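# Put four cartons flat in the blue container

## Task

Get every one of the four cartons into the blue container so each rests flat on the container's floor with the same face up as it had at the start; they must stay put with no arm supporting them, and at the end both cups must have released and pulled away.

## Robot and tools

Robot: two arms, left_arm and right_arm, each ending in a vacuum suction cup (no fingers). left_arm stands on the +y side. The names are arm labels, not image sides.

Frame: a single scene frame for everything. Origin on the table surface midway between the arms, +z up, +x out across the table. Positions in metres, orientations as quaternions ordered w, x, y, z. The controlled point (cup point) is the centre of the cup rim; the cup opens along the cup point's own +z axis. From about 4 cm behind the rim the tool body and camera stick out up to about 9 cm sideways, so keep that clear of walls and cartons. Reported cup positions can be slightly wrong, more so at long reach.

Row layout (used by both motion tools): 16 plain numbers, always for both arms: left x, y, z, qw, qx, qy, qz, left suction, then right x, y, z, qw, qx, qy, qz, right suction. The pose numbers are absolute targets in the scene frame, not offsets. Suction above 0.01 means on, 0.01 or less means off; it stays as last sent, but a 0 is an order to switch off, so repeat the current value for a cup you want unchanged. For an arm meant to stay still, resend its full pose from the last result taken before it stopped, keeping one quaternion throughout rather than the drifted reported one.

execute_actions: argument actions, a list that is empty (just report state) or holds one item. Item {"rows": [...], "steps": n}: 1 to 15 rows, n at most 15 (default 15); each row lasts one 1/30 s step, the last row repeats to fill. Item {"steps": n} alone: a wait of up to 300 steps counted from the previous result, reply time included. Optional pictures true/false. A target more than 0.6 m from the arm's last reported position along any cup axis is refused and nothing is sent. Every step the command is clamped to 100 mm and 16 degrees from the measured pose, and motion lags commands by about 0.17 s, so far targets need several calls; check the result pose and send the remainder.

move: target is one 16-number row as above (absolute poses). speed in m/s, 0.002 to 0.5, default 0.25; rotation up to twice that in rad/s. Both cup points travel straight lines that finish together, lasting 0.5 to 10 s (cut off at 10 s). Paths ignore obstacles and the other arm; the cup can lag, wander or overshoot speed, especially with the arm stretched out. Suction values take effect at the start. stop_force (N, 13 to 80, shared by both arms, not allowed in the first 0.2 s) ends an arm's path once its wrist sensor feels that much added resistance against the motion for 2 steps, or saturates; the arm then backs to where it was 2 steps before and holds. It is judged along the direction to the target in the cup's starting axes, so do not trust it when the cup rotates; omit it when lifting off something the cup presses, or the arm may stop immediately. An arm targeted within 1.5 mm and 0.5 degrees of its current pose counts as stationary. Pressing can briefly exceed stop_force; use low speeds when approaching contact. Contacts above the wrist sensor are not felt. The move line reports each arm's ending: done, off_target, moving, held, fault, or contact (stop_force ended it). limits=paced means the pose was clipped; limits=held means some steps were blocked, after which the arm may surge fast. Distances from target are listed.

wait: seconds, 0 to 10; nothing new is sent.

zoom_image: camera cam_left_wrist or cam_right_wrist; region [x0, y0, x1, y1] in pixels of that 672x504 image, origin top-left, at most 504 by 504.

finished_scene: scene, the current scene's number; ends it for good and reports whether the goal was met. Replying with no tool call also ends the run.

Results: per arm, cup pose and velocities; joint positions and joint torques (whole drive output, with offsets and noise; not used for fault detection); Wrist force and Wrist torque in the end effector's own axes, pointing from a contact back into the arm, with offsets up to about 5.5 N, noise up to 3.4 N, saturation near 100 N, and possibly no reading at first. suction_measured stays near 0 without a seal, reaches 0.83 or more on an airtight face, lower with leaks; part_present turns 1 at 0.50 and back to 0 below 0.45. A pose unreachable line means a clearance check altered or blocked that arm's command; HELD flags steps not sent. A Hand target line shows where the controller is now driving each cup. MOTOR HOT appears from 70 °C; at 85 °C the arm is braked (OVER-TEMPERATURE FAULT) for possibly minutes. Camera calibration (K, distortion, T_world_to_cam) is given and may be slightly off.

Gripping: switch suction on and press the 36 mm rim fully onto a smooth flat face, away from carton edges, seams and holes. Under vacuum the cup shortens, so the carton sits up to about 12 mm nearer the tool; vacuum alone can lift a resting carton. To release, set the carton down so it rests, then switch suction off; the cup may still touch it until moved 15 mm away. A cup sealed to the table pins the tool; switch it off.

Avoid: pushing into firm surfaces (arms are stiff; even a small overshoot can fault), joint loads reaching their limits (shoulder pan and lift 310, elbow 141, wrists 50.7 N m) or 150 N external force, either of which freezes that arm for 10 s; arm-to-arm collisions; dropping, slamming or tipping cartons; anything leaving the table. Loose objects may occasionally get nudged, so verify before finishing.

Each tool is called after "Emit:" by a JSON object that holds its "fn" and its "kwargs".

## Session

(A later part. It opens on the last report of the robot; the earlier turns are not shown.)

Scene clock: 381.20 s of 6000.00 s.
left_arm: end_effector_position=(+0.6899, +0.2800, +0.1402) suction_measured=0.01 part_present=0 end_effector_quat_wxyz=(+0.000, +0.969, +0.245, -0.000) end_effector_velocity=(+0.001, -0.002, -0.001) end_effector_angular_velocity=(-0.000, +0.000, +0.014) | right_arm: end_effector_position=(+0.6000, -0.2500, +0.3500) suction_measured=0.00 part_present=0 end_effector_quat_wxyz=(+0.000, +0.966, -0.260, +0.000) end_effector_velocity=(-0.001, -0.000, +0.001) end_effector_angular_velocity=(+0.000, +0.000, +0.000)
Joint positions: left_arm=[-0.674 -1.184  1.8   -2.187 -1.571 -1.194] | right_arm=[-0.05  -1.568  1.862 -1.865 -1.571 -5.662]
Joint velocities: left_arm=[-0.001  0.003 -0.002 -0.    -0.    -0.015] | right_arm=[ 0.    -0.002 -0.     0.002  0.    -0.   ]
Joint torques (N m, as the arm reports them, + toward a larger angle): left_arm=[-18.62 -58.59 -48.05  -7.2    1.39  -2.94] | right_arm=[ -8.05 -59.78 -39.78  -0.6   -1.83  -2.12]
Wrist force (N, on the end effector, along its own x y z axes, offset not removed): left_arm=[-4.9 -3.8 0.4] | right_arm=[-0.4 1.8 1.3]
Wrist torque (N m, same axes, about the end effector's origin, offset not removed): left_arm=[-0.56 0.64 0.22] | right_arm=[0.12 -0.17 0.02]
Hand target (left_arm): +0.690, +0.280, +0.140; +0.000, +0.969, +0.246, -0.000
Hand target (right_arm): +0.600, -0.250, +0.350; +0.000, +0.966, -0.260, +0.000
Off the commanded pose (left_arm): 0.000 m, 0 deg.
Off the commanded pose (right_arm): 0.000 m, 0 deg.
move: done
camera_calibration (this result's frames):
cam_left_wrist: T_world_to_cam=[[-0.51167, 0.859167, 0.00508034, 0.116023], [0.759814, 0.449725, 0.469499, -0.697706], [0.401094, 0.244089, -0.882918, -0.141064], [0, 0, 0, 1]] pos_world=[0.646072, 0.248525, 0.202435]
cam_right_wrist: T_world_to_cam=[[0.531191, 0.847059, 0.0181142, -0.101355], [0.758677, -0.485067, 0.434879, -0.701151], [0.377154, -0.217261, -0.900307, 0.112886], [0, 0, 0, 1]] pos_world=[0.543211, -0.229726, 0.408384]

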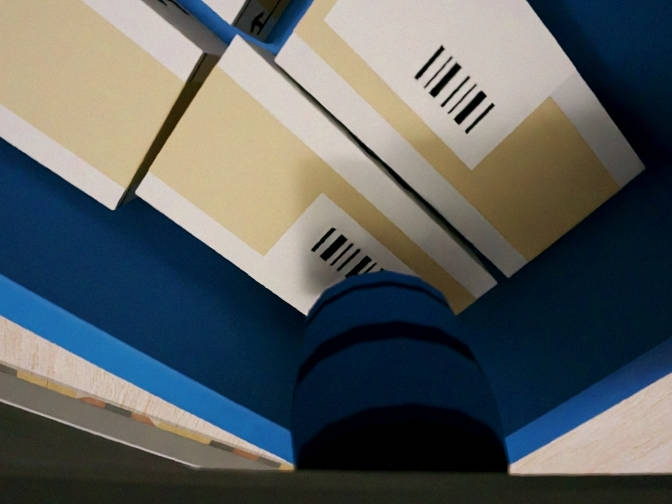

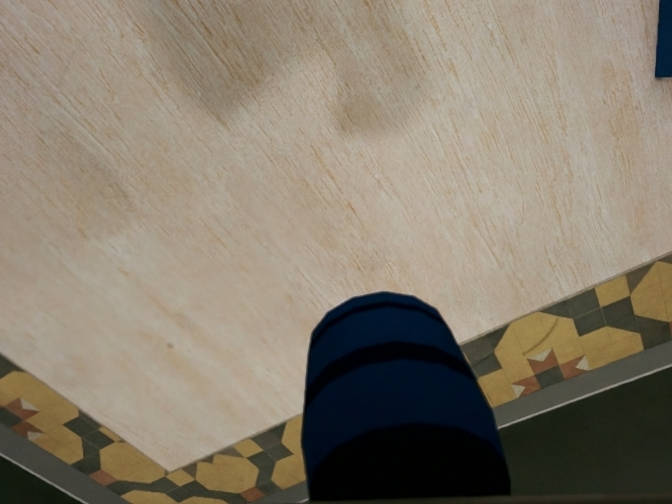

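Emit:
{"fn": "move", "kwargs": {"target": [0.69,0.275,0.04,0,-0.969,-0.246,0,0,0.6,-0.25,0.35,0,-0.9655,0.26,0,0], "speed": 0.015, "stop_force": 13}}

Scene clock: 390.40 s of 6000.00 s.
left_arm: end_effector_position=(+0.6900, +0.2761, +0.0638) suction_measured=0.01 part_present=0 end_effector_quat_wxyz=(-0.000, +0.969, +0.246, -0.000) end_effector_velocity=(-0.000, -0.000, +0.005) end_effector_angular_velocity=(-0.001, +0.001, +0.001) | right_arm: end_effector_position=(+0.6000, -0.2500, +0.3500) suction_measured=0.00 part_present=0 end_effector_quat_wxyz=(+0.000, +0.966, -0.260, -0.000) end_effector_velocity=(-0.000, +0.001, +0.000) end_effector_angular_velocity=(+0.000, -0.001, +0.001)
Joint positions: left_arm=[-0.677 -1.1    1.841 -2.311 -1.571 -1.199] | right_arm=[-0.05  -1.568  1.862 -1.865 -1.571 -5.662]
Joint velocities: left_arm=[-0.    -0.006 -0.003  0.009 -0.001 -0.001] | right_arm=[ 0.001 -0.    -0.    -0.     0.    -0.   ]
Joint torques (N m, as the arm reports them, + toward a larger angle): left_arm=[-11.05 -89.17 -38.16   1.03   1.18  -1.95] | right_arm=[ -2.96 -61.   -41.21  -0.48  -1.58  -1.62]
Wrist force (N, on the end effector, along its own x y z axes, offset not removed): left_arm=[-2.6 -1.2 -12.9] | right_arm=[2.5 2.8 1.8]
Wrist torque (N m, same axes, about the end effector's origin, offset not removed): left_arm=[0.14 0.40 -0.05] | right_arm=[0.15 -0.57 0.07]
Hand target (left_arm): +0.690, +0.276, +0.065; +0.000, +0.969, +0.246, +0.000
Hand target (right_arm): +0.600, -0.250, +0.350; +0.000, +0.966, -0.260, -0.000
Off the commanded pose (left_arm): 0.024 m, 0 deg.
Off the commanded pose (right_arm): 0.000 m, 0 deg.
After step 90, 0.73 s passed at rest.
move: contact (left_arm)
camera_calibration (this result's frames):
cam_left_wrist: T_world_to_cam=[[-0.513039, 0.85835, 0.00523606, 0.120948], [0.759114, 0.450861, 0.469544, -0.660001], [0.400672, 0.244869, -0.882894, -0.207536], [0, 0, 0, 1]] pos_world=[0.64622, 0.244571, 0.126034]
cam_right_wrist: T_world_to_cam=[[0.531191, 0.847059, 0.0181128, -0.101353], [0.758678, -0.485066, 0.434878, -0.701151], [0.377153, -0.217261, -0.900307, 0.112888], [0, 0, 0, 1]] pos_world=[0.543209, -0.229726, 0.408384]

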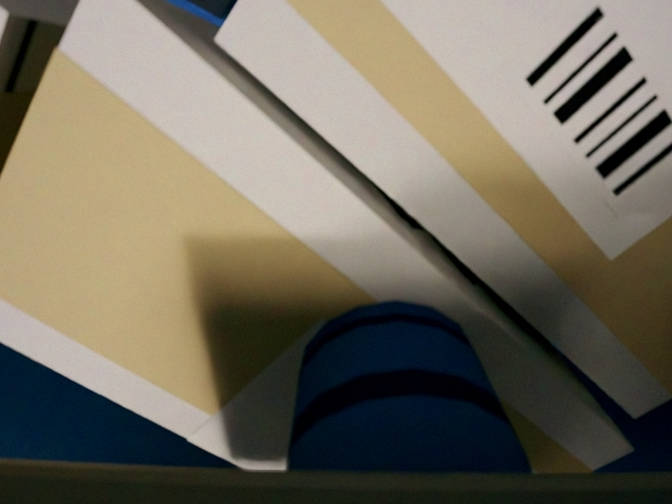

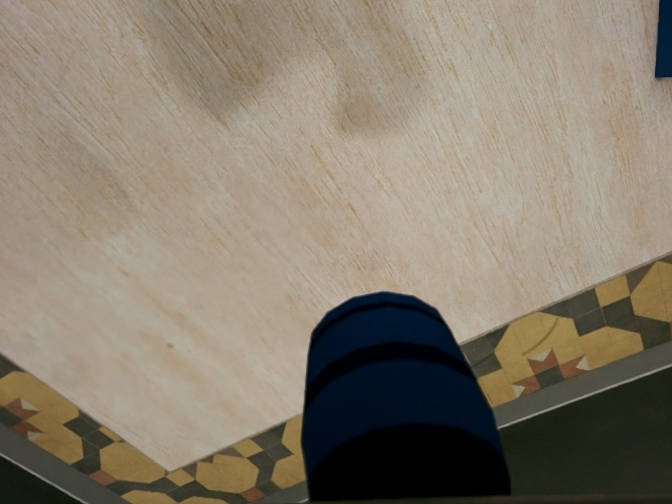

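Emit:
{"fn": "move", "kwargs": {"target": [0.69,0.276,0.042,0,-0.969,-0.246,0,1,0.6,-0.25,0.35,0,-0.9655,0.26,0,0], "speed": 0.006, "stop_force": 15}}

Scene clock: 403.03 s of 6000.00 s.
left_arm: end_effector_position=(+0.6902, +0.2760, +0.0612) suction_measured=0.91 part_present=1 end_effector_quat_wxyz=(+0.000, +0.969, +0.246, +0.000) end_effector_velocity=(-0.001, +0.001, -0.000) end_effector_angular_velocity=(+0.003, +0.002, +0.000) | right_arm: end_effector_position=(+0.6000, -0.2500, +0.3500) suction_measured=0.00 part_present=0 end_effector_quat_wxyz=(+0.000, +0.966, -0.260, -0.000) end_effector_velocity=(-0.000, -0.000, -0.000) end_effector_angular_velocity=(-0.001, +0.001, -0.000)
Joint positions: left_arm=[-0.677 -1.097  1.842 -2.316 -1.571 -1.199] | right_arm=[-0.05  -1.568  1.862 -1.865 -1.571 -5.662]
Joint velocities: left_arm=[-0.    -0.001  0.001  0.004  0.001 -0.   ] | right_arm=[-0.     0.     0.     0.001 -0.001 -0.   ]
Joint torques (N m, as the arm reports them, + toward a larger angle): left_arm=[ 10.78 -59.13 -14.79   3.93   0.66   1.71] | right_arm=[ -0.96 -58.23 -42.92  -0.55  -1.56  -0.86]
Wrist force (N, on the end effector, along its own x y z axes, offset not removed): left_arm=[0.8 -10.1 -47.0] | right_arm=[1.3 1.4 1.8]
Wrist torque (N m, same axes, about the end effector's origin, offset not removed): left_arm=[-0.40 -0.49 0.05] | right_arm=[0.03 -0.38 0.08]
Hand target (left_arm): +0.690, +0.276, +0.061; +0.000, +0.969, +0.246, +0.000
Hand target (right_arm): +0.600, -0.250, +0.350; -0.000, +0.966, -0.260, -0.000
Off the commanded pose (left_arm): 0.019 m, 0 deg.
Off the commanded pose (right_arm): 0.000 m, 0 deg.
After step 90, 8.63 s passed at rest.
move: contact (left_arm)
camera_calibration (this result's frames):
cam_left_wrist: T_world_to_cam=[[-0.513043, 0.858352, 0.00437514, 0.121271], [0.758787, 0.451137, 0.469806, -0.658757], [0.401285, 0.24435, -0.882759, -0.210226], [0, 0, 0, 1]] pos_world=[0.646434, 0.244466, 0.123378]
cam_right_wrist: T_world_to_cam=[[0.531191, 0.847059, 0.0181127, -0.101353], [0.758678, -0.485066, 0.434878, -0.701151], [0.377153, -0.217261, -0.900307, 0.112888], [0, 0, 0, 1]] pos_world=[0.543209, -0.229726, 0.408384]

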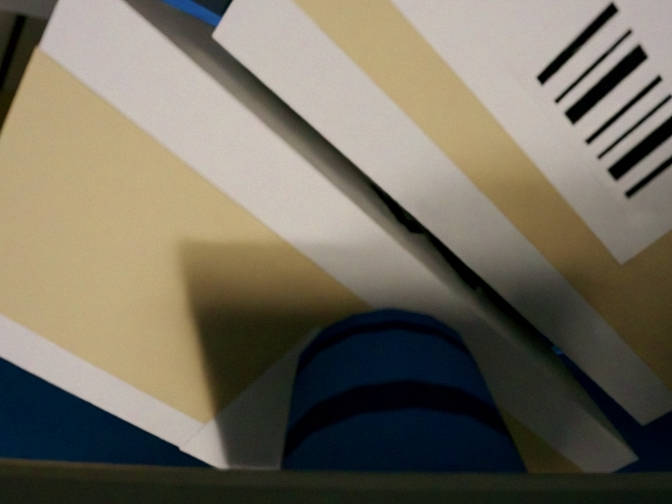

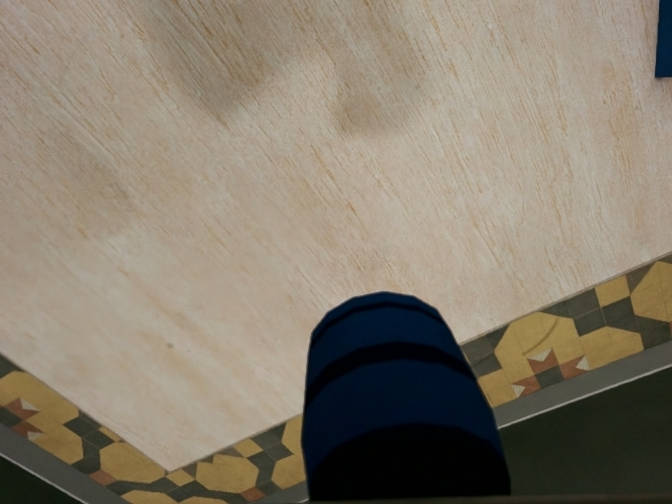

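Emit:
{"fn": "move", "kwargs": {"target": [0.69,0.276,0.066,0,-0.969,-0.246,0,1,0.6,-0.25,0.35,0,-0.9655,0.26,0,0], "speed": 0.01}}

Emit:
{"fn": "move", "kwargs": {"target": [0.687,0.279,0.066,0,-0.969,-0.246,0,1,0.6,-0.25,0.35,0,-0.9655,0.26,0,0], "speed": 0.004}}

Emit:
{"fn": "move", "kwargs": {"target": [0.687,0.279,0.045,0,-0.969,-0.246,0,1,0.6,-0.25,0.35,0,-0.9655,0.26,0,0], "speed": 0.004, "stop_force": 15}}

Scene clock: 433.87 s of 6000.00 s.
left_arm: end_effector_position=(+0.6900, +0.2761, +0.0657) suction_measured=0.91 part_present=1 end_effector_quat_wxyz=(-0.000, +0.969, +0.246, -0.000) end_effector_velocity=(-0.001, +0.000, +0.002) end_effector_angular_velocity=(+0.001, +0.000, +0.000) | right_arm: end_effector_position=(+0.6000, -0.2500, +0.3500) suction_measured=0.00 part_present=0 end_effector_quat_wxyz=(+0.000, +0.966, -0.260, -0.000) end_effector_velocity=(-0.000, -0.000, +0.000) end_effector_angular_velocity=(-0.001, -0.000, +0.000)
Joint positions: left_arm=[-0.677 -1.102  1.84  -2.308 -1.571 -1.199] | right_arm=[-0.05  -1.568  1.862 -1.865 -1.571 -5.662]
Joint velocities: left_arm=[-0.001 -0.003 -0.     0.004  0.    -0.001] | right_arm=[ 0.    -0.     0.     0.    -0.001 -0.   ]
Joint torques (N m, as the arm reports them, + toward a larger angle): left_arm=[ -16.79 -102.98  -45.86   -0.39    1.21   -3.25] | right_arm=[  3.41 -55.74 -45.69  -0.62  -1.26   0.12]
Wrist force (N, on the end effector, along its own x y z axes, offset not removed): left_arm=[-4.8 2.9 3.5] | right_arm=[2.1 1.8 2.3]
Wrist torque (N m, same axes, about the end effector's origin, offset not removed): left_arm=[0.74 0.48 0.16] | right_arm=[0.04 -0.49 0.06]
Hand target (left_arm): +0.690, +0.276, +0.066; +0.000, +0.969, +0.246, +0.000
Hand target (right_arm): +0.600, -0.250, +0.350; -0.000, +0.966, -0.260, -0.000
Off the commanded pose (left_arm): 0.000 m, 0 deg.
Off the commanded pose (right_arm): 0.000 m, 0 deg.
After step 90, 27.13 s passed at rest.
move: done
camera_calibration (this result's frames):
cam_left_wrist: T_world_to_cam=[[-0.513076, 0.858327, 0.00522877, 0.121058], [0.759091, 0.450896, 0.469546, -0.660896], [0.400666, 0.244882, -0.882893, -0.205846], [0, 0, 0, 1]] pos_world=[0.646268, 0.244496, 0.127948]
cam_right_wrist: T_world_to_cam=[[0.531191, 0.847059, 0.0181126, -0.101353], [0.758678, -0.485066, 0.434877, -0.701151], [0.377152, -0.217261, -0.900307, 0.112888], [0, 0, 0, 1]] pos_world=[0.543209, -0.229726, 0.408384]

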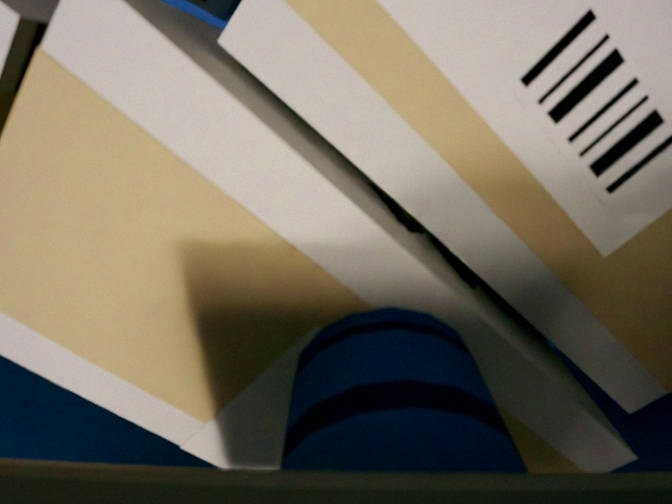

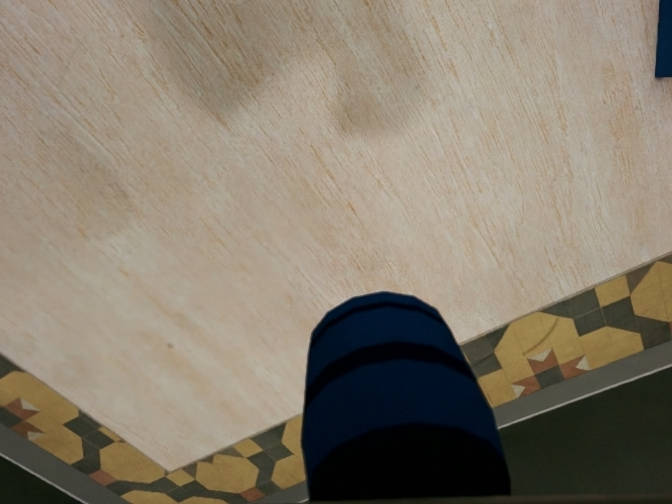

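Scene clock: 435.13 s of 6000.00 s.
left_arm: end_effector_position=(+0.6871, +0.2789, +0.0660) suction_measured=0.91 part_present=1 end_effector_quat_wxyz=(+0.000, +0.969, +0.246, +0.000) end_effector_velocity=(-0.001, +0.000, +0.000) end_effector_angular_velocity=(-0.000, +0.000, -0.000) | right_arm: end_effector_position=(+0.6000, -0.2500, +0.3500) suction_measured=0.00 part_present=0 end_effector_quat_wxyz=(+0.000, +0.966, -0.260, -0.000) end_effector_velocity=(-0.000, -0.000, -0.001) end_effector_angular_velocity=(-0.000, +0.001, -0.000)
Joint positions: left_arm=[-0.677 -1.108  1.848 -2.311 -1.571 -1.199] | right_arm=[-0.05  -1.568  1.862 -1.865 -1.571 -5.662]
Joint velocities: left_arm=[ 0.    -0.001  0.002 -0.001 -0.     0.   ] | right_arm=[-0.     0.001  0.     0.001 -0.    -0.   ]
Joint torques (N m, as the arm reports them, + toward a larger angle): left_arm=[  20.92 -101.88  -21.44   -6.92    1.47    3.95] | right_arm=[  4.63 -54.38 -45.46  -0.71  -0.83   0.42]
Wrist force (N, on the end effector, along its own x y z axes, offset not removed): left_arm=[0.5 1.0 3.1] | right_arm=[2.3 3.9 2.6]
Wrist torque (N m, same axes, about the end effector's origin, offset not removed): left_arm=[0.11 -0.04 -0.01] | right_arm=[0.36 -0.53 0.03]
Hand target (left_arm): +0.687, +0.279, +0.066; -0.000, +0.969, +0.246, -0.000
Hand target (right_arm): +0.600, -0.250, +0.350; -0.000, +0.966, -0.260, -0.000
Off the commanded pose (left_arm): 0.000 m, 0 deg.
Off the commanded pose (right_arm): 0.000 m, 0 deg.
move: done
camera_calibration (this result's frames):
cam_left_wrist: T_world_to_cam=[[-0.513041, 0.858349, 0.00516843, 0.117073], [0.759087, 0.450884, 0.469564, -0.660083], [0.40072, 0.244829, -0.882883, -0.205142], [0, 0, 0, 1]] pos_world=[0.643328, 0.247356, 0.12823]
cam_right_wrist: T_world_to_cam=[[0.531191, 0.847059, 0.0181126, -0.101353], [0.758678, -0.485066, 0.434878, -0.701151], [0.377153, -0.217261, -0.900307, 0.112888], [0, 0, 0, 1]] pos_world=[0.543209, -0.229726, 0.408384]

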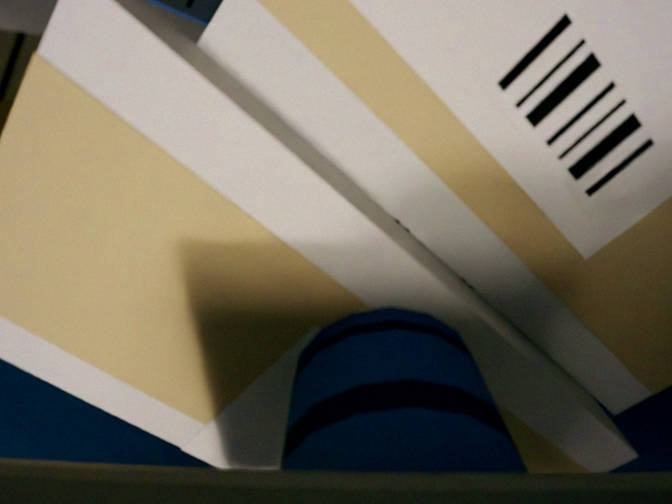

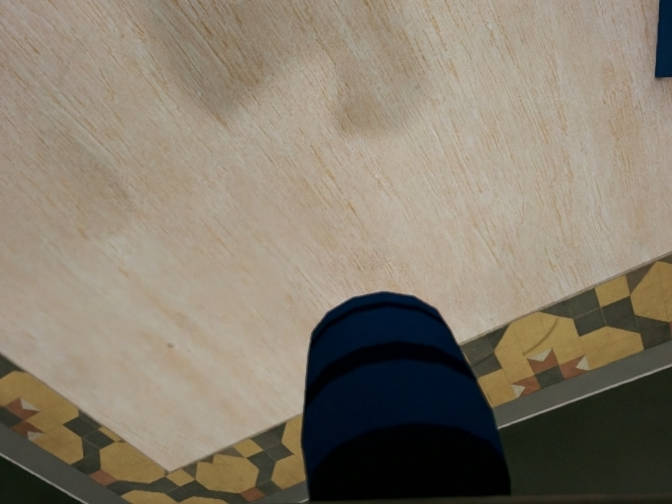

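Scene clock: 436.63 s of 6000.00 s.
left_arm: end_effector_position=(+0.6872, +0.2789, +0.0615) suction_measured=0.91 part_present=1 end_effector_quat_wxyz=(+0.000, +0.969, +0.246, +0.000) end_effector_velocity=(-0.000, -0.000, +0.000) end_effector_angular_velocity=(-0.000, +0.000, -0.001) | right_arm: end_effector_position=(+0.6000, -0.2500, +0.3500) suction_measured=0.00 part_present=0 end_effector_quat_wxyz=(+0.000, +0.966, -0.260, -0.000) end_effector_velocity=(-0.000, -0.001, +0.001) end_effector_angular_velocity=(-0.000, -0.000, -0.001)
Joint positions: left_arm=[-0.677 -1.103  1.85  -2.319 -1.571 -1.199] | right_arm=[-0.05  -1.568  1.862 -1.865 -1.571 -5.662]
Joint velocities: left_arm=[ 0.    -0.    -0.     0.001 -0.     0.001] | right_arm=[-0.001 -0.001 -0.     0.001 -0.    -0.   ]
Joint torques (N m, as the arm reports them, + toward a larger angle): left_arm=[ 18.88 -76.01 -19.45   2.17   1.02   3.47] | right_arm=[  4.58 -54.88 -45.82  -0.67  -0.93   0.5 ]
Wrist force (N, on the end effector, along its own x y z axes, offset not removed): left_arm=[-7.7 -4.8 -25.3] | right_arm=[1.8 3.2 5.4]
Wrist torque (N m, same axes, about the end effector's origin, offset not removed): left_arm=[-0.09 1.19 -0.10] | right_arm=[0.26 -0.54 0.05]
Hand target (left_arm): +0.687, +0.279, +0.062; +0.000, +0.969, +0.246, +0.000
Hand target (right_arm): +0.600, -0.250, +0.350; -0.000, +0.966, -0.260, -0.000
Off the commanded pose (left_arm): 0.017 m, 0 deg.
Off the commanded pose (right_arm): 0.000 m, 0 deg.
move: contact (left_arm)
camera_calibration (this result's frames):
cam_left_wrist: T_world_to_cam=[[-0.513043, 0.85835, 0.00480674, 0.117211], [0.758947, 0.450999, 0.469679, -0.65795], [0.400981, 0.244614, -0.882824, -0.209248], [0, 0, 0, 1]] pos_world=[0.643388, 0.247312, 0.123733]
cam_right_wrist: T_world_to_cam=[[0.531191, 0.847059, 0.0181126, -0.101353], [0.758678, -0.485066, 0.434877, -0.701151], [0.377152, -0.217261, -0.900308, 0.112888], [0, 0, 0, 1]] pos_world=[0.543209, -0.229726, 0.408384]

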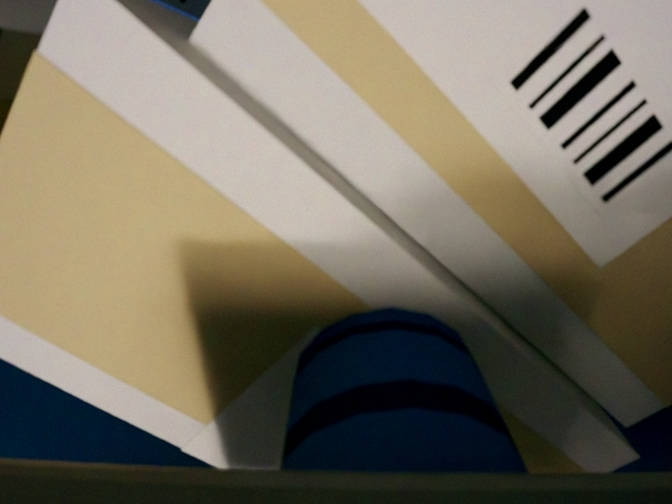

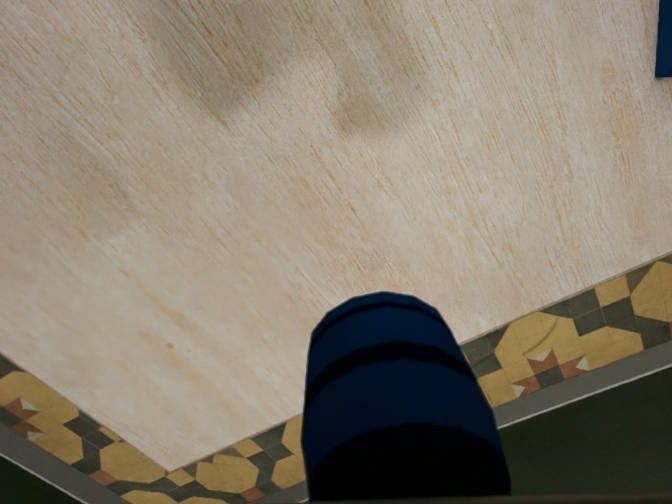

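Emit:
{"fn": "execute_actions", "kwargs": {"actions": [{"rows":[[0.6872,0.2789,0.0625,0,-0.969,-0.246,0,0,0.6,-0.25,0.35,0,-0.9655,0.26,0,0]],"steps":15}]}}

Scene clock: 447.60 s of 6000.00 s.
left_arm: end_effector_position=(+0.6872, +0.2789, +0.0625) suction_measured=0.01 part_present=0 end_effector_quat_wxyz=(+0.000, +0.969, +0.246, +0.000) end_effector_velocity=(+0.000, +0.000, +0.000) end_effector_angular_velocity=(+0.001, -0.001, +0.001) | right_arm: end_effector_position=(+0.6000, -0.2500, +0.3500) suction_measured=0.00 part_present=0 end_effector_quat_wxyz=(+0.000, +0.966, -0.260, -0.000) end_effector_velocity=(+0.000, +0.000, -0.001) end_effector_angular_velocity=(+0.001, +0.001, +0.000)
Joint positions: left_arm=[-0.677 -1.104  1.849 -2.316 -1.571 -1.199] | right_arm=[-0.05  -1.568  1.862 -1.865 -1.571 -5.662]
Joint velocities: left_arm=[ 0.    -0.    -0.001  0.     0.001 -0.001] | right_arm=[ 0.     0.001 -0.    -0.001  0.001 -0.   ]
Joint torques (N m, as the arm reports them, + toward a larger angle): left_arm=[ 20.94 -83.53 -36.17   2.43   1.15   3.72] | right_arm=[  8.97 -54.55 -47.22  -0.7   -0.38   1.46]
Wrist force (N, on the end effector, along its own x y z axes, offset not removed): left_arm=[-2.3 1.6 -17.1] | right_arm=[2.8 3.0 3.7]
Wrist torque (N m, same axes, about the end effector's origin, offset not removed): left_arm=[0.15 0.35 0.20] | right_arm=[0.28 -0.70 0.03]
Hand target (left_arm): +0.687, +0.279, +0.063; +0.000, +0.969, +0.246, -0.000
Hand target (right_arm): +0.600, -0.250, +0.350; -0.000, +0.966, -0.260, -0.000
Off the commanded pose (left_arm): 0.000 m, 0 deg.
Off the commanded pose (right_arm): 0.000 m, 0 deg.
Steps of this call (steps 1 to 90: nothing new was sent; then 7.47 s passed at rest; steps 91 to 105: all 15 steps of this action). Readings (end_effector_position | what the end effector reports):
91: left_arm (+0.6871, +0.2789, +0.0618) | right_arm (+0.6000, -0.2500, +0.3500) | left_arm suction_measured=0.85 part_present=1 | right_arm suction_measured=0.00 part_present=0
92: left_arm (+0.6871, +0.2789, +0.0619) | right_arm (+0.6000, -0.2500, +0.3500) | left_arm suction_measured=0.35 part_present=0 | right_arm suction_measured=0.00 part_present=0
94: left_arm (+0.6872, +0.2789, +0.0622) | right_arm (+0.6000, -0.2500, +0.3500) | left_arm suction_measured=0.01 part_present=0 | right_arm suction_measured=0.00 part_present=0
98: left_arm (+0.6872, +0.2789, +0.0624) | right_arm (+0.6000, -0.2500, +0.3500) | left_arm suction_measured=0.01 part_present=0 | right_arm suction_measured=0.00 part_present=0
105: the state above
camera_calibration (this result's frames):
cam_left_wrist: T_world_to_cam=[[-0.513035, 0.858352, 0.00516972, 0.117163], [0.759089, 0.450877, 0.469569, -0.658516], [0.400724, 0.244829, -0.882881, -0.208271], [0, 0, 0, 1]] pos_world=[0.64344, 0.247333, 0.124734]
cam_right_wrist: T_world_to_cam=[[0.531191, 0.847059, 0.0181127, -0.101353], [0.758678, -0.485066, 0.434878, -0.701151], [0.377153, -0.217261, -0.900307, 0.112888], [0, 0, 0, 1]] pos_world=[0.543209, -0.229726, 0.408384]

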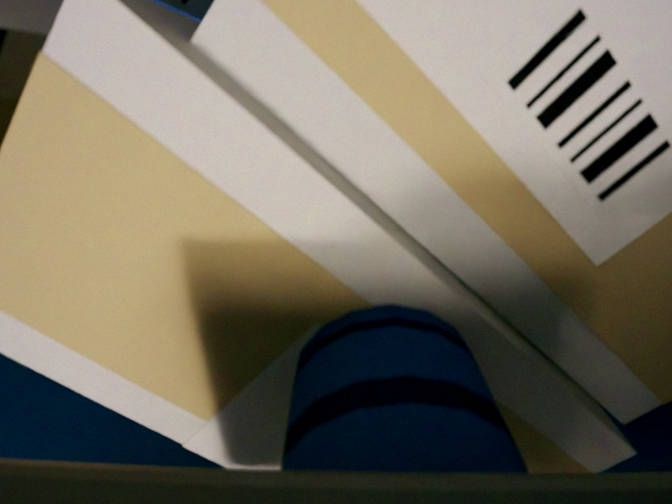

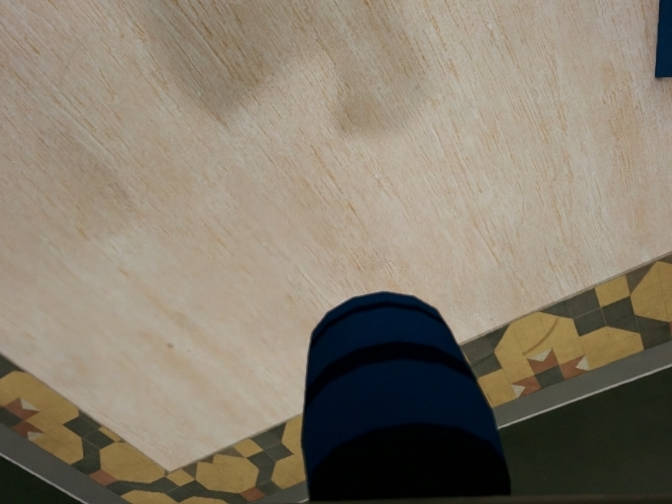

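Emit:
{"fn": "move", "kwargs": {"target": [0.66,0.28,0.15,0,-0.969,-0.246,0,0,0.6,-0.25,0.35,0,-0.9655,0.26,0,0], "speed": 0.05}}

Scene clock: 459.73 s of 6000.00 s.
left_arm: end_effector_position=(+0.6600, +0.2801, +0.1497) suction_measured=0.01 part_present=0 end_effector_quat_wxyz=(+0.000, +0.969, +0.246, -0.000) end_effector_velocity=(-0.001, +0.000, +0.002) end_effector_angular_velocity=(-0.000, +0.001, -0.000) | right_arm: end_effector_position=(+0.6000, -0.2500, +0.3500) suction_measured=0.00 part_present=0 end_effector_quat_wxyz=(+0.000, +0.966, -0.260, -0.000) end_effector_velocity=(-0.000, +0.001, -0.001) end_effector_angular_velocity=(-0.001, +0.001, +0.001)
Joint positions: left_arm=[-0.698 -1.23   1.847 -2.188 -1.571 -1.22 ] | right_arm=[-0.05  -1.568  1.862 -1.865 -1.571 -5.662]
Joint velocities: left_arm=[-0.001 -0.003  0.     0.004 -0.001 -0.001] | right_arm=[ 0.001  0.001 -0.     0.    -0.001  0.   ]
Joint torques (N m, as the arm reports them, + toward a larger angle): left_arm=[-16.08 -90.56 -48.66   0.06  -1.65  -3.45] | right_arm=[ 10.34 -51.89 -49.03  -0.56  -0.12   1.86]
Wrist force (N, on the end effector, along its own x y z axes, offset not removed): left_arm=[1.2 -0.8 -0.4] | right_arm=[1.1 2.0 2.5]
Wrist torque (N m, same axes, about the end effector's origin, offset not removed): left_arm=[0.07 -0.25 0.04] | right_arm=[0.04 -0.40 0.03]
Hand target (left_arm): +0.660, +0.280, +0.150; +0.000, +0.969, +0.246, -0.000
Hand target (right_arm): +0.600, -0.250, +0.350; +0.000, +0.966, -0.260, -0.000
Off the commanded pose (left_arm): 0.000 m, 0 deg.
Off the commanded pose (right_arm): 0.000 m, 0 deg.
After step 90, 6.90 s passed at rest.
move: done
camera_calibration (this result's frames):
cam_left_wrist: T_world_to_cam=[[-0.513036, 0.858352, 0.00518187, 0.101754], [0.7591, 0.450879, 0.469548, -0.679373], [0.400701, 0.244828, -0.882892, -0.120646], [0, 0, 0, 1]] pos_world=[0.616259, 0.248511, 0.211953]
cam_right_wrist: T_world_to_cam=[[0.53119, 0.847059, 0.0181128, -0.101354], [0.758678, -0.485065, 0.434878, -0.701149], [0.377153, -0.217261, -0.900307, 0.112889], [0, 0, 0, 1]] pos_world=[0.543209, -0.229725, 0.408385]

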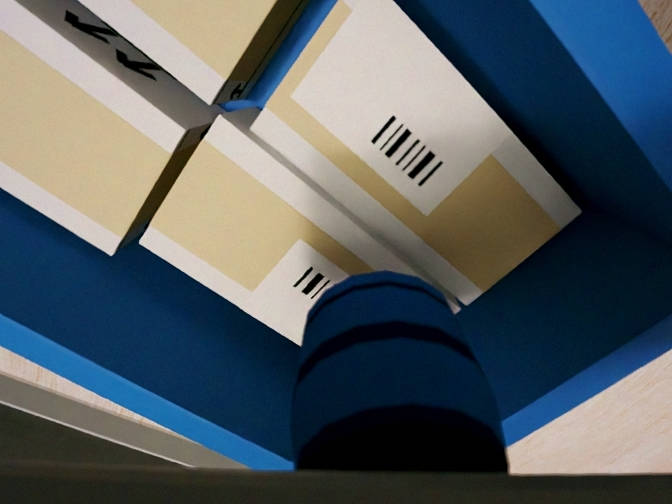

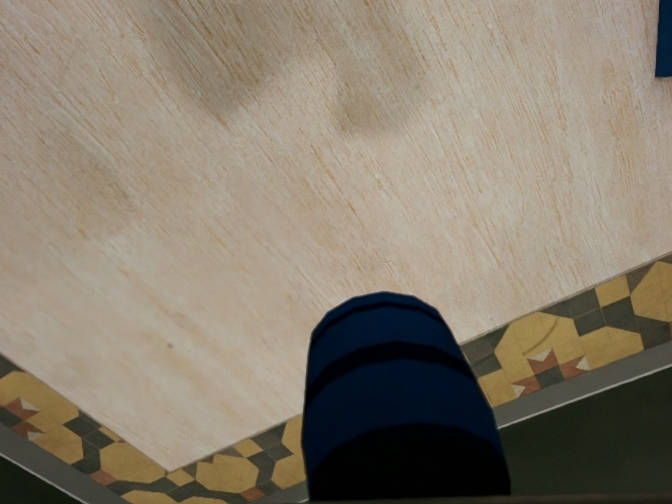

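Emit:
{"fn": "move", "kwargs": {"target": [0.682,0.235,0.10,0,-0.969,-0.246,0,0,0.6,-0.25,0.35,0,-0.9655,0.26,0,0], "speed": 0.05}}

Emit:
{"fn": "move", "kwargs": {"target": [0.682,0.235,0.045,0,-0.969,-0.246,0,0,0.6,-0.25,0.35,0,-0.9655,0.26,0,0], "speed": 0.012, "stop_force": 13}}

Scene clock: 498.40 s of 6000.00 s.
left_arm: end_effector_position=(+0.6819, +0.2351, +0.1002) suction_measured=0.01 part_present=0 end_effector_quat_wxyz=(+0.000, +0.969, +0.246, -0.000) end_effector_velocity=(+0.000, -0.002, -0.002) end_effector_angular_velocity=(-0.001, +0.002, +0.000) | right_arm: end_effector_position=(+0.6000, -0.2500, +0.3500) suction_measured=0.00 part_present=0 end_effector_quat_wxyz=(+0.000, +0.966, -0.260, +0.000) end_effector_velocity=(+0.000, +0.000, -0.000) end_effector_angular_velocity=(-0.000, +0.000, +0.000)
Joint positions: left_arm=[-0.721 -1.123  1.793 -2.241 -1.571 -1.243] | right_arm=[-0.05  -1.568  1.862 -1.865 -1.571 -5.662]
Joint velocities: left_arm=[-0.001  0.004 -0.002 -0.002 -0.002 -0.001] | right_arm=[ 0.001  0.001  0.    -0.001 -0.     0.   ]
Joint torques (N m, as the arm reports them, + toward a larger angle): left_arm=[-19.16 -62.02 -47.68  -6.42   0.59  -3.48] | right_arm=[ 11.17 -48.2  -52.32  -1.06   0.45   1.56]
Wrist force (N, on the end effector, along its own x y z axes, offset not removed): left_arm=[-1.4 -2.6 0.4] | right_arm=[1.3 2.2 2.8]
Wrist torque (N m, same axes, about the end effector's origin, offset not removed): left_arm=[-0.41 0.32 0.16] | right_arm=[0.14 -0.36 0.04]
Hand target (left_arm): +0.682, +0.235, +0.100; +0.000, +0.969, +0.246, -0.000
Hand target (right_arm): +0.600, -0.250, +0.350; +0.000, +0.966, -0.260, +0.000
Off the commanded pose (left_arm): 0.000 m, 0 deg.
Off the commanded pose (right_arm): 0.000 m, 0 deg.
After step 90, 33.83 s passed at rest.
move: done
camera_calibration (this result's frames):
cam_left_wrist: T_world_to_cam=[[-0.513037, 0.858351, 0.00518037, 0.151817], [0.759099, 0.45088, 0.469548, -0.652479], [0.400701, 0.244828, -0.882892, -0.162114], [0, 0, 0, 1]] pos_world=[0.638144, 0.203568, 0.162454]
cam_right_wrist: T_world_to_cam=[[0.53119, 0.847059, 0.0181128, -0.101353], [0.758678, -0.485065, 0.434878, -0.70115], [0.377153, -0.217261, -0.900307, 0.112888], [0, 0, 0, 1]] pos_world=[0.543209, -0.229725, 0.408385]

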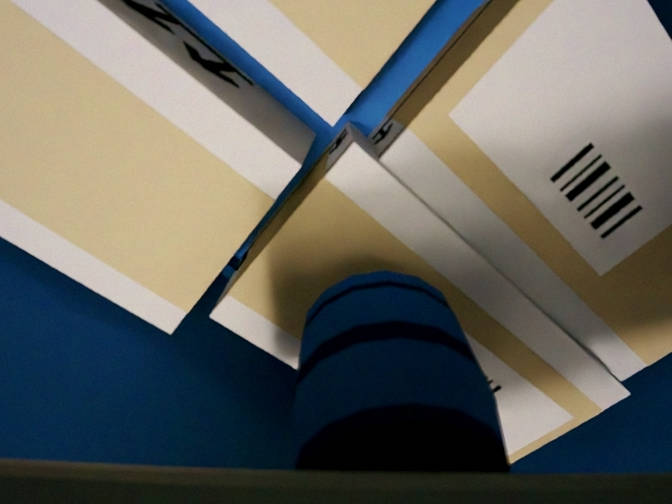

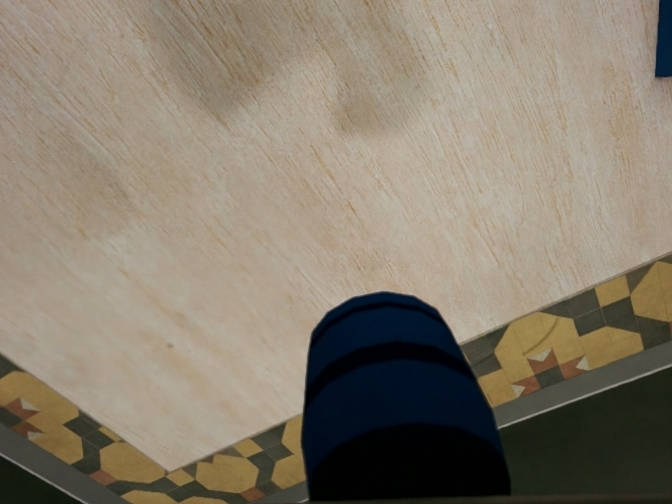

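Scene clock: 501.60 s of 6000.00 s.
left_arm: end_effector_position=(+0.6819, +0.2351, +0.0663) suction_measured=0.01 part_present=0 end_effector_quat_wxyz=(-0.000, +0.969, +0.246, -0.000) end_effector_velocity=(+0.000, -0.001, +0.005) end_effector_angular_velocity=(-0.000, +0.000, -0.001) | right_arm: end_effector_position=(+0.6000, -0.2500, +0.3500) suction_measured=0.00 part_present=0 end_effector_quat_wxyz=(+0.000, +0.966, -0.260, -0.000) end_effector_velocity=(-0.000, +0.000, +0.001) end_effector_angular_velocity=(-0.000, -0.002, +0.000)
Joint positions: left_arm=[-0.721 -1.086  1.811 -2.296 -1.571 -1.243] | right_arm=[-0.05  -1.568  1.862 -1.865 -1.571 -5.662]
Joint velocities: left_arm=[-0.    -0.004 -0.003  0.008 -0.     0.001] | right_arm=[ 0.    -0.002 -0.    -0.    -0.    -0.   ]
Joint torques (N m, as the arm reports them, + toward a larger angle): left_arm=[ -0.59 -91.41 -40.91   1.89   1.48   0.94] | right_arm=[  9.41 -49.67 -52.15  -1.07   0.22   1.99]
Wrist force (N, on the end effector, along its own x y z axes, offset not removed): left_arm=[-6.5 0.1 -11.9] | right_arm=[-1.0 4.0 2.1]
Wrist torque (N m, same axes, about the end effector's origin, offset not removed): left_arm=[0.18 0.84 0.20] | right_arm=[0.47 0.00 0.05]
Hand target (left_arm): +0.682, +0.235, +0.067; +0.000, +0.969, +0.246, +0.000
Hand target (right_arm): +0.600, -0.250, +0.350; +0.000, +0.966, -0.260, +0.000
Off the commanded pose (left_arm): 0.021 m, 0 deg.
Off the commanded pose (right_arm): 0.000 m, 0 deg.
move: contact (left_arm)
camera_calibration (this result's frames):
cam_left_wrist: T_world_to_cam=[[-0.513037, 0.85835, 0.00526239, 0.152044], [0.759124, 0.45085, 0.469537, -0.636561], [0.400655, 0.244885, -0.882897, -0.19204], [0, 0, 0, 1]] pos_world=[0.638175, 0.203514, 0.128538]
cam_right_wrist: T_world_to_cam=[[0.53119, 0.847059, 0.0181128, -0.101353], [0.758678, -0.485065, 0.434878, -0.701149], [0.377153, -0.217261, -0.900307, 0.112889], [0, 0, 0, 1]] pos_world=[0.543209, -0.229725, 0.408385]

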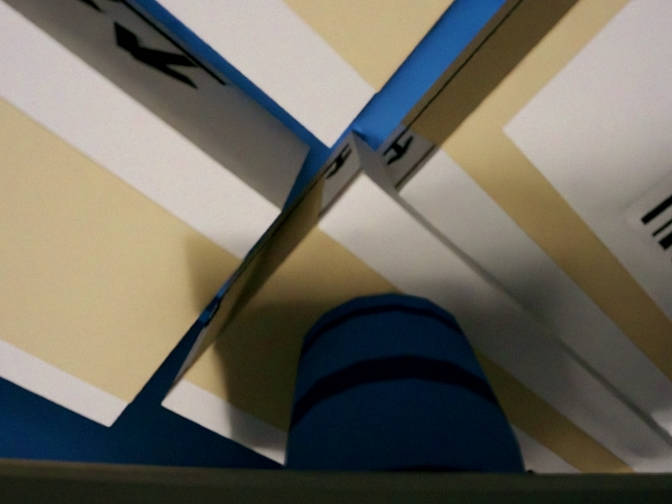

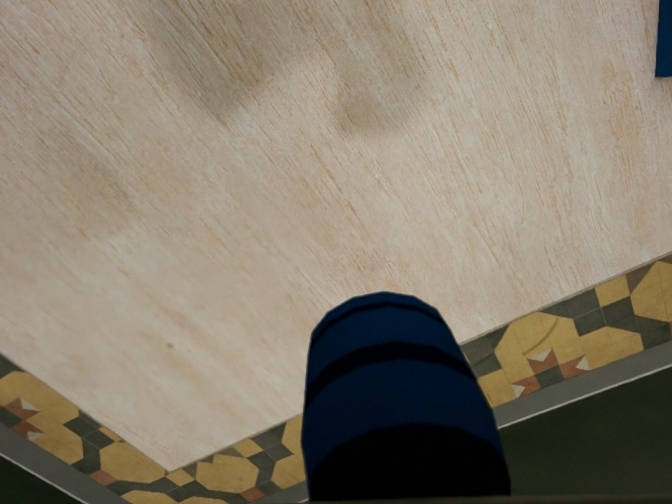

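Emit:
{"fn": "move", "kwargs": {"target": [0.66,0.3,0.3,0,-0.969,-0.246,0,0,0.6,-0.25,0.35,0,-0.9655,0.26,0,0], "speed": 0.15}}

Emit:
{"fn": "finished_scene", "kwargs": {"scene": 1}}

Scene clock: 510.73 s of 6000.00 s.
left_arm: end_effector_position=(+0.6599, +0.3001, +0.2997) suction_measured=0.01 part_present=0 end_effector_quat_wxyz=(-0.000, +0.969, +0.246, +0.000) end_effector_velocity=(+0.000, +0.000, +0.003) end_effector_angular_velocity=(-0.000, -0.000, -0.001) | right_arm: end_effector_position=(+0.6000, -0.2500, +0.3500) suction_measured=0.00 part_present=0 end_effector_quat_wxyz=(+0.000, +0.966, -0.260, +0.000) end_effector_velocity=(-0.000, -0.000, +0.001) end_effector_angular_velocity=(+0.000, -0.002, -0.000)
Joint positions: left_arm=[-0.679 -1.363  1.726 -1.934 -1.571 -1.201] | right_arm=[-0.05  -1.568  1.862 -1.865 -1.571 -5.662]
Joint velocities: left_arm=[ 0.001 -0.002 -0.003  0.005 -0.     0.001] | right_arm=[-0.    -0.001  0.    -0.    -0.     0.   ]
Joint torques (N m, as the arm reports them, + toward a larger angle): left_arm=[ 19.45 -87.7  -52.78  -0.09   0.35   3.83] | right_arm=[ 11.46 -47.63 -52.81  -0.85   0.89   1.65]
Wrist force (N, on the end effector, along its own x y z axes, offset not removed): left_arm=[-0.2 -0.4 -1.2] | right_arm=[0.4 4.0 4.7]
Wrist torque (N m, same axes, about the end effector's origin, offset not removed): left_arm=[-0.08 -0.22 0.19] | right_arm=[0.42 -0.29 0.02]
Hand target (left_arm): +0.660, +0.300, +0.300; -0.000, +0.969, +0.246, +0.000
Hand target (right_arm): +0.600, -0.250, +0.350; +0.000, +0.966, -0.260, -0.000
Off the commanded pose (left_arm): 0.000 m, 0 deg.
Off the commanded pose (right_arm): 0.000 m, 0 deg.
After step 90, 3.97 s passed at rest.
move: done
camera_calibration (this result's frames):
cam_left_wrist: T_world_to_cam=[[-0.513039, 0.858349, 0.00524688, 0.0836884], [0.759085, 0.450838, 0.469613, -0.758734], [0.400726, 0.244913, -0.882857, 0.00684951], [0, 0, 0, 1]] pos_world=[0.616134, 0.268554, 0.361919]
cam_right_wrist: T_world_to_cam=[[0.53119, 0.847059, 0.0181139, -0.101354], [0.758678, -0.485065, 0.434879, -0.701151], [0.377155, -0.21726, -0.900307, 0.112888], [0, 0, 0, 1]] pos_world=[0.543209, -0.229725, 0.408386]

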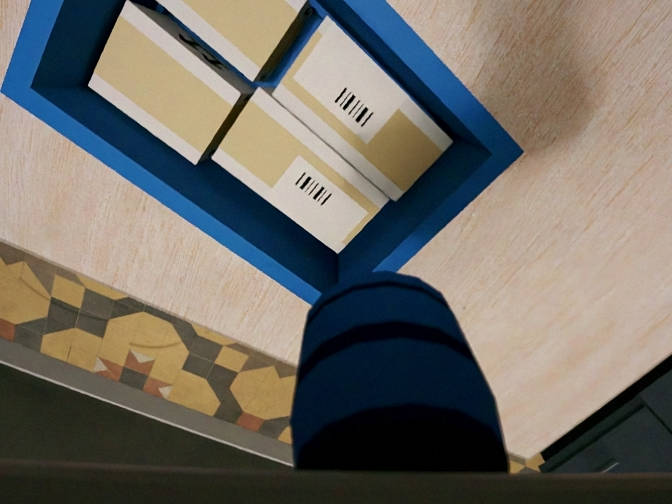

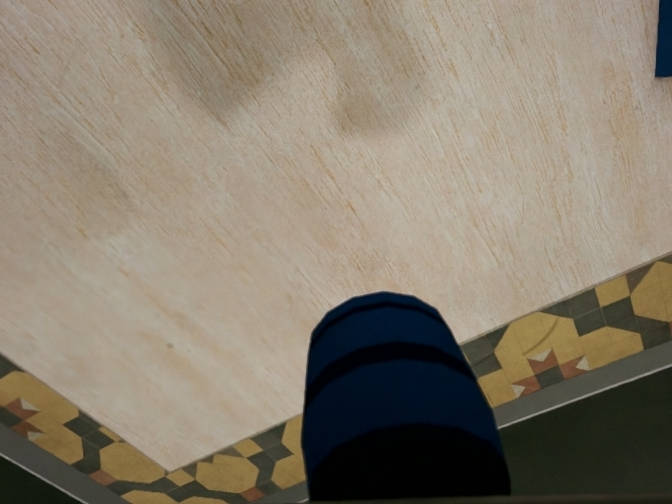

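The scene is finished: the task was done.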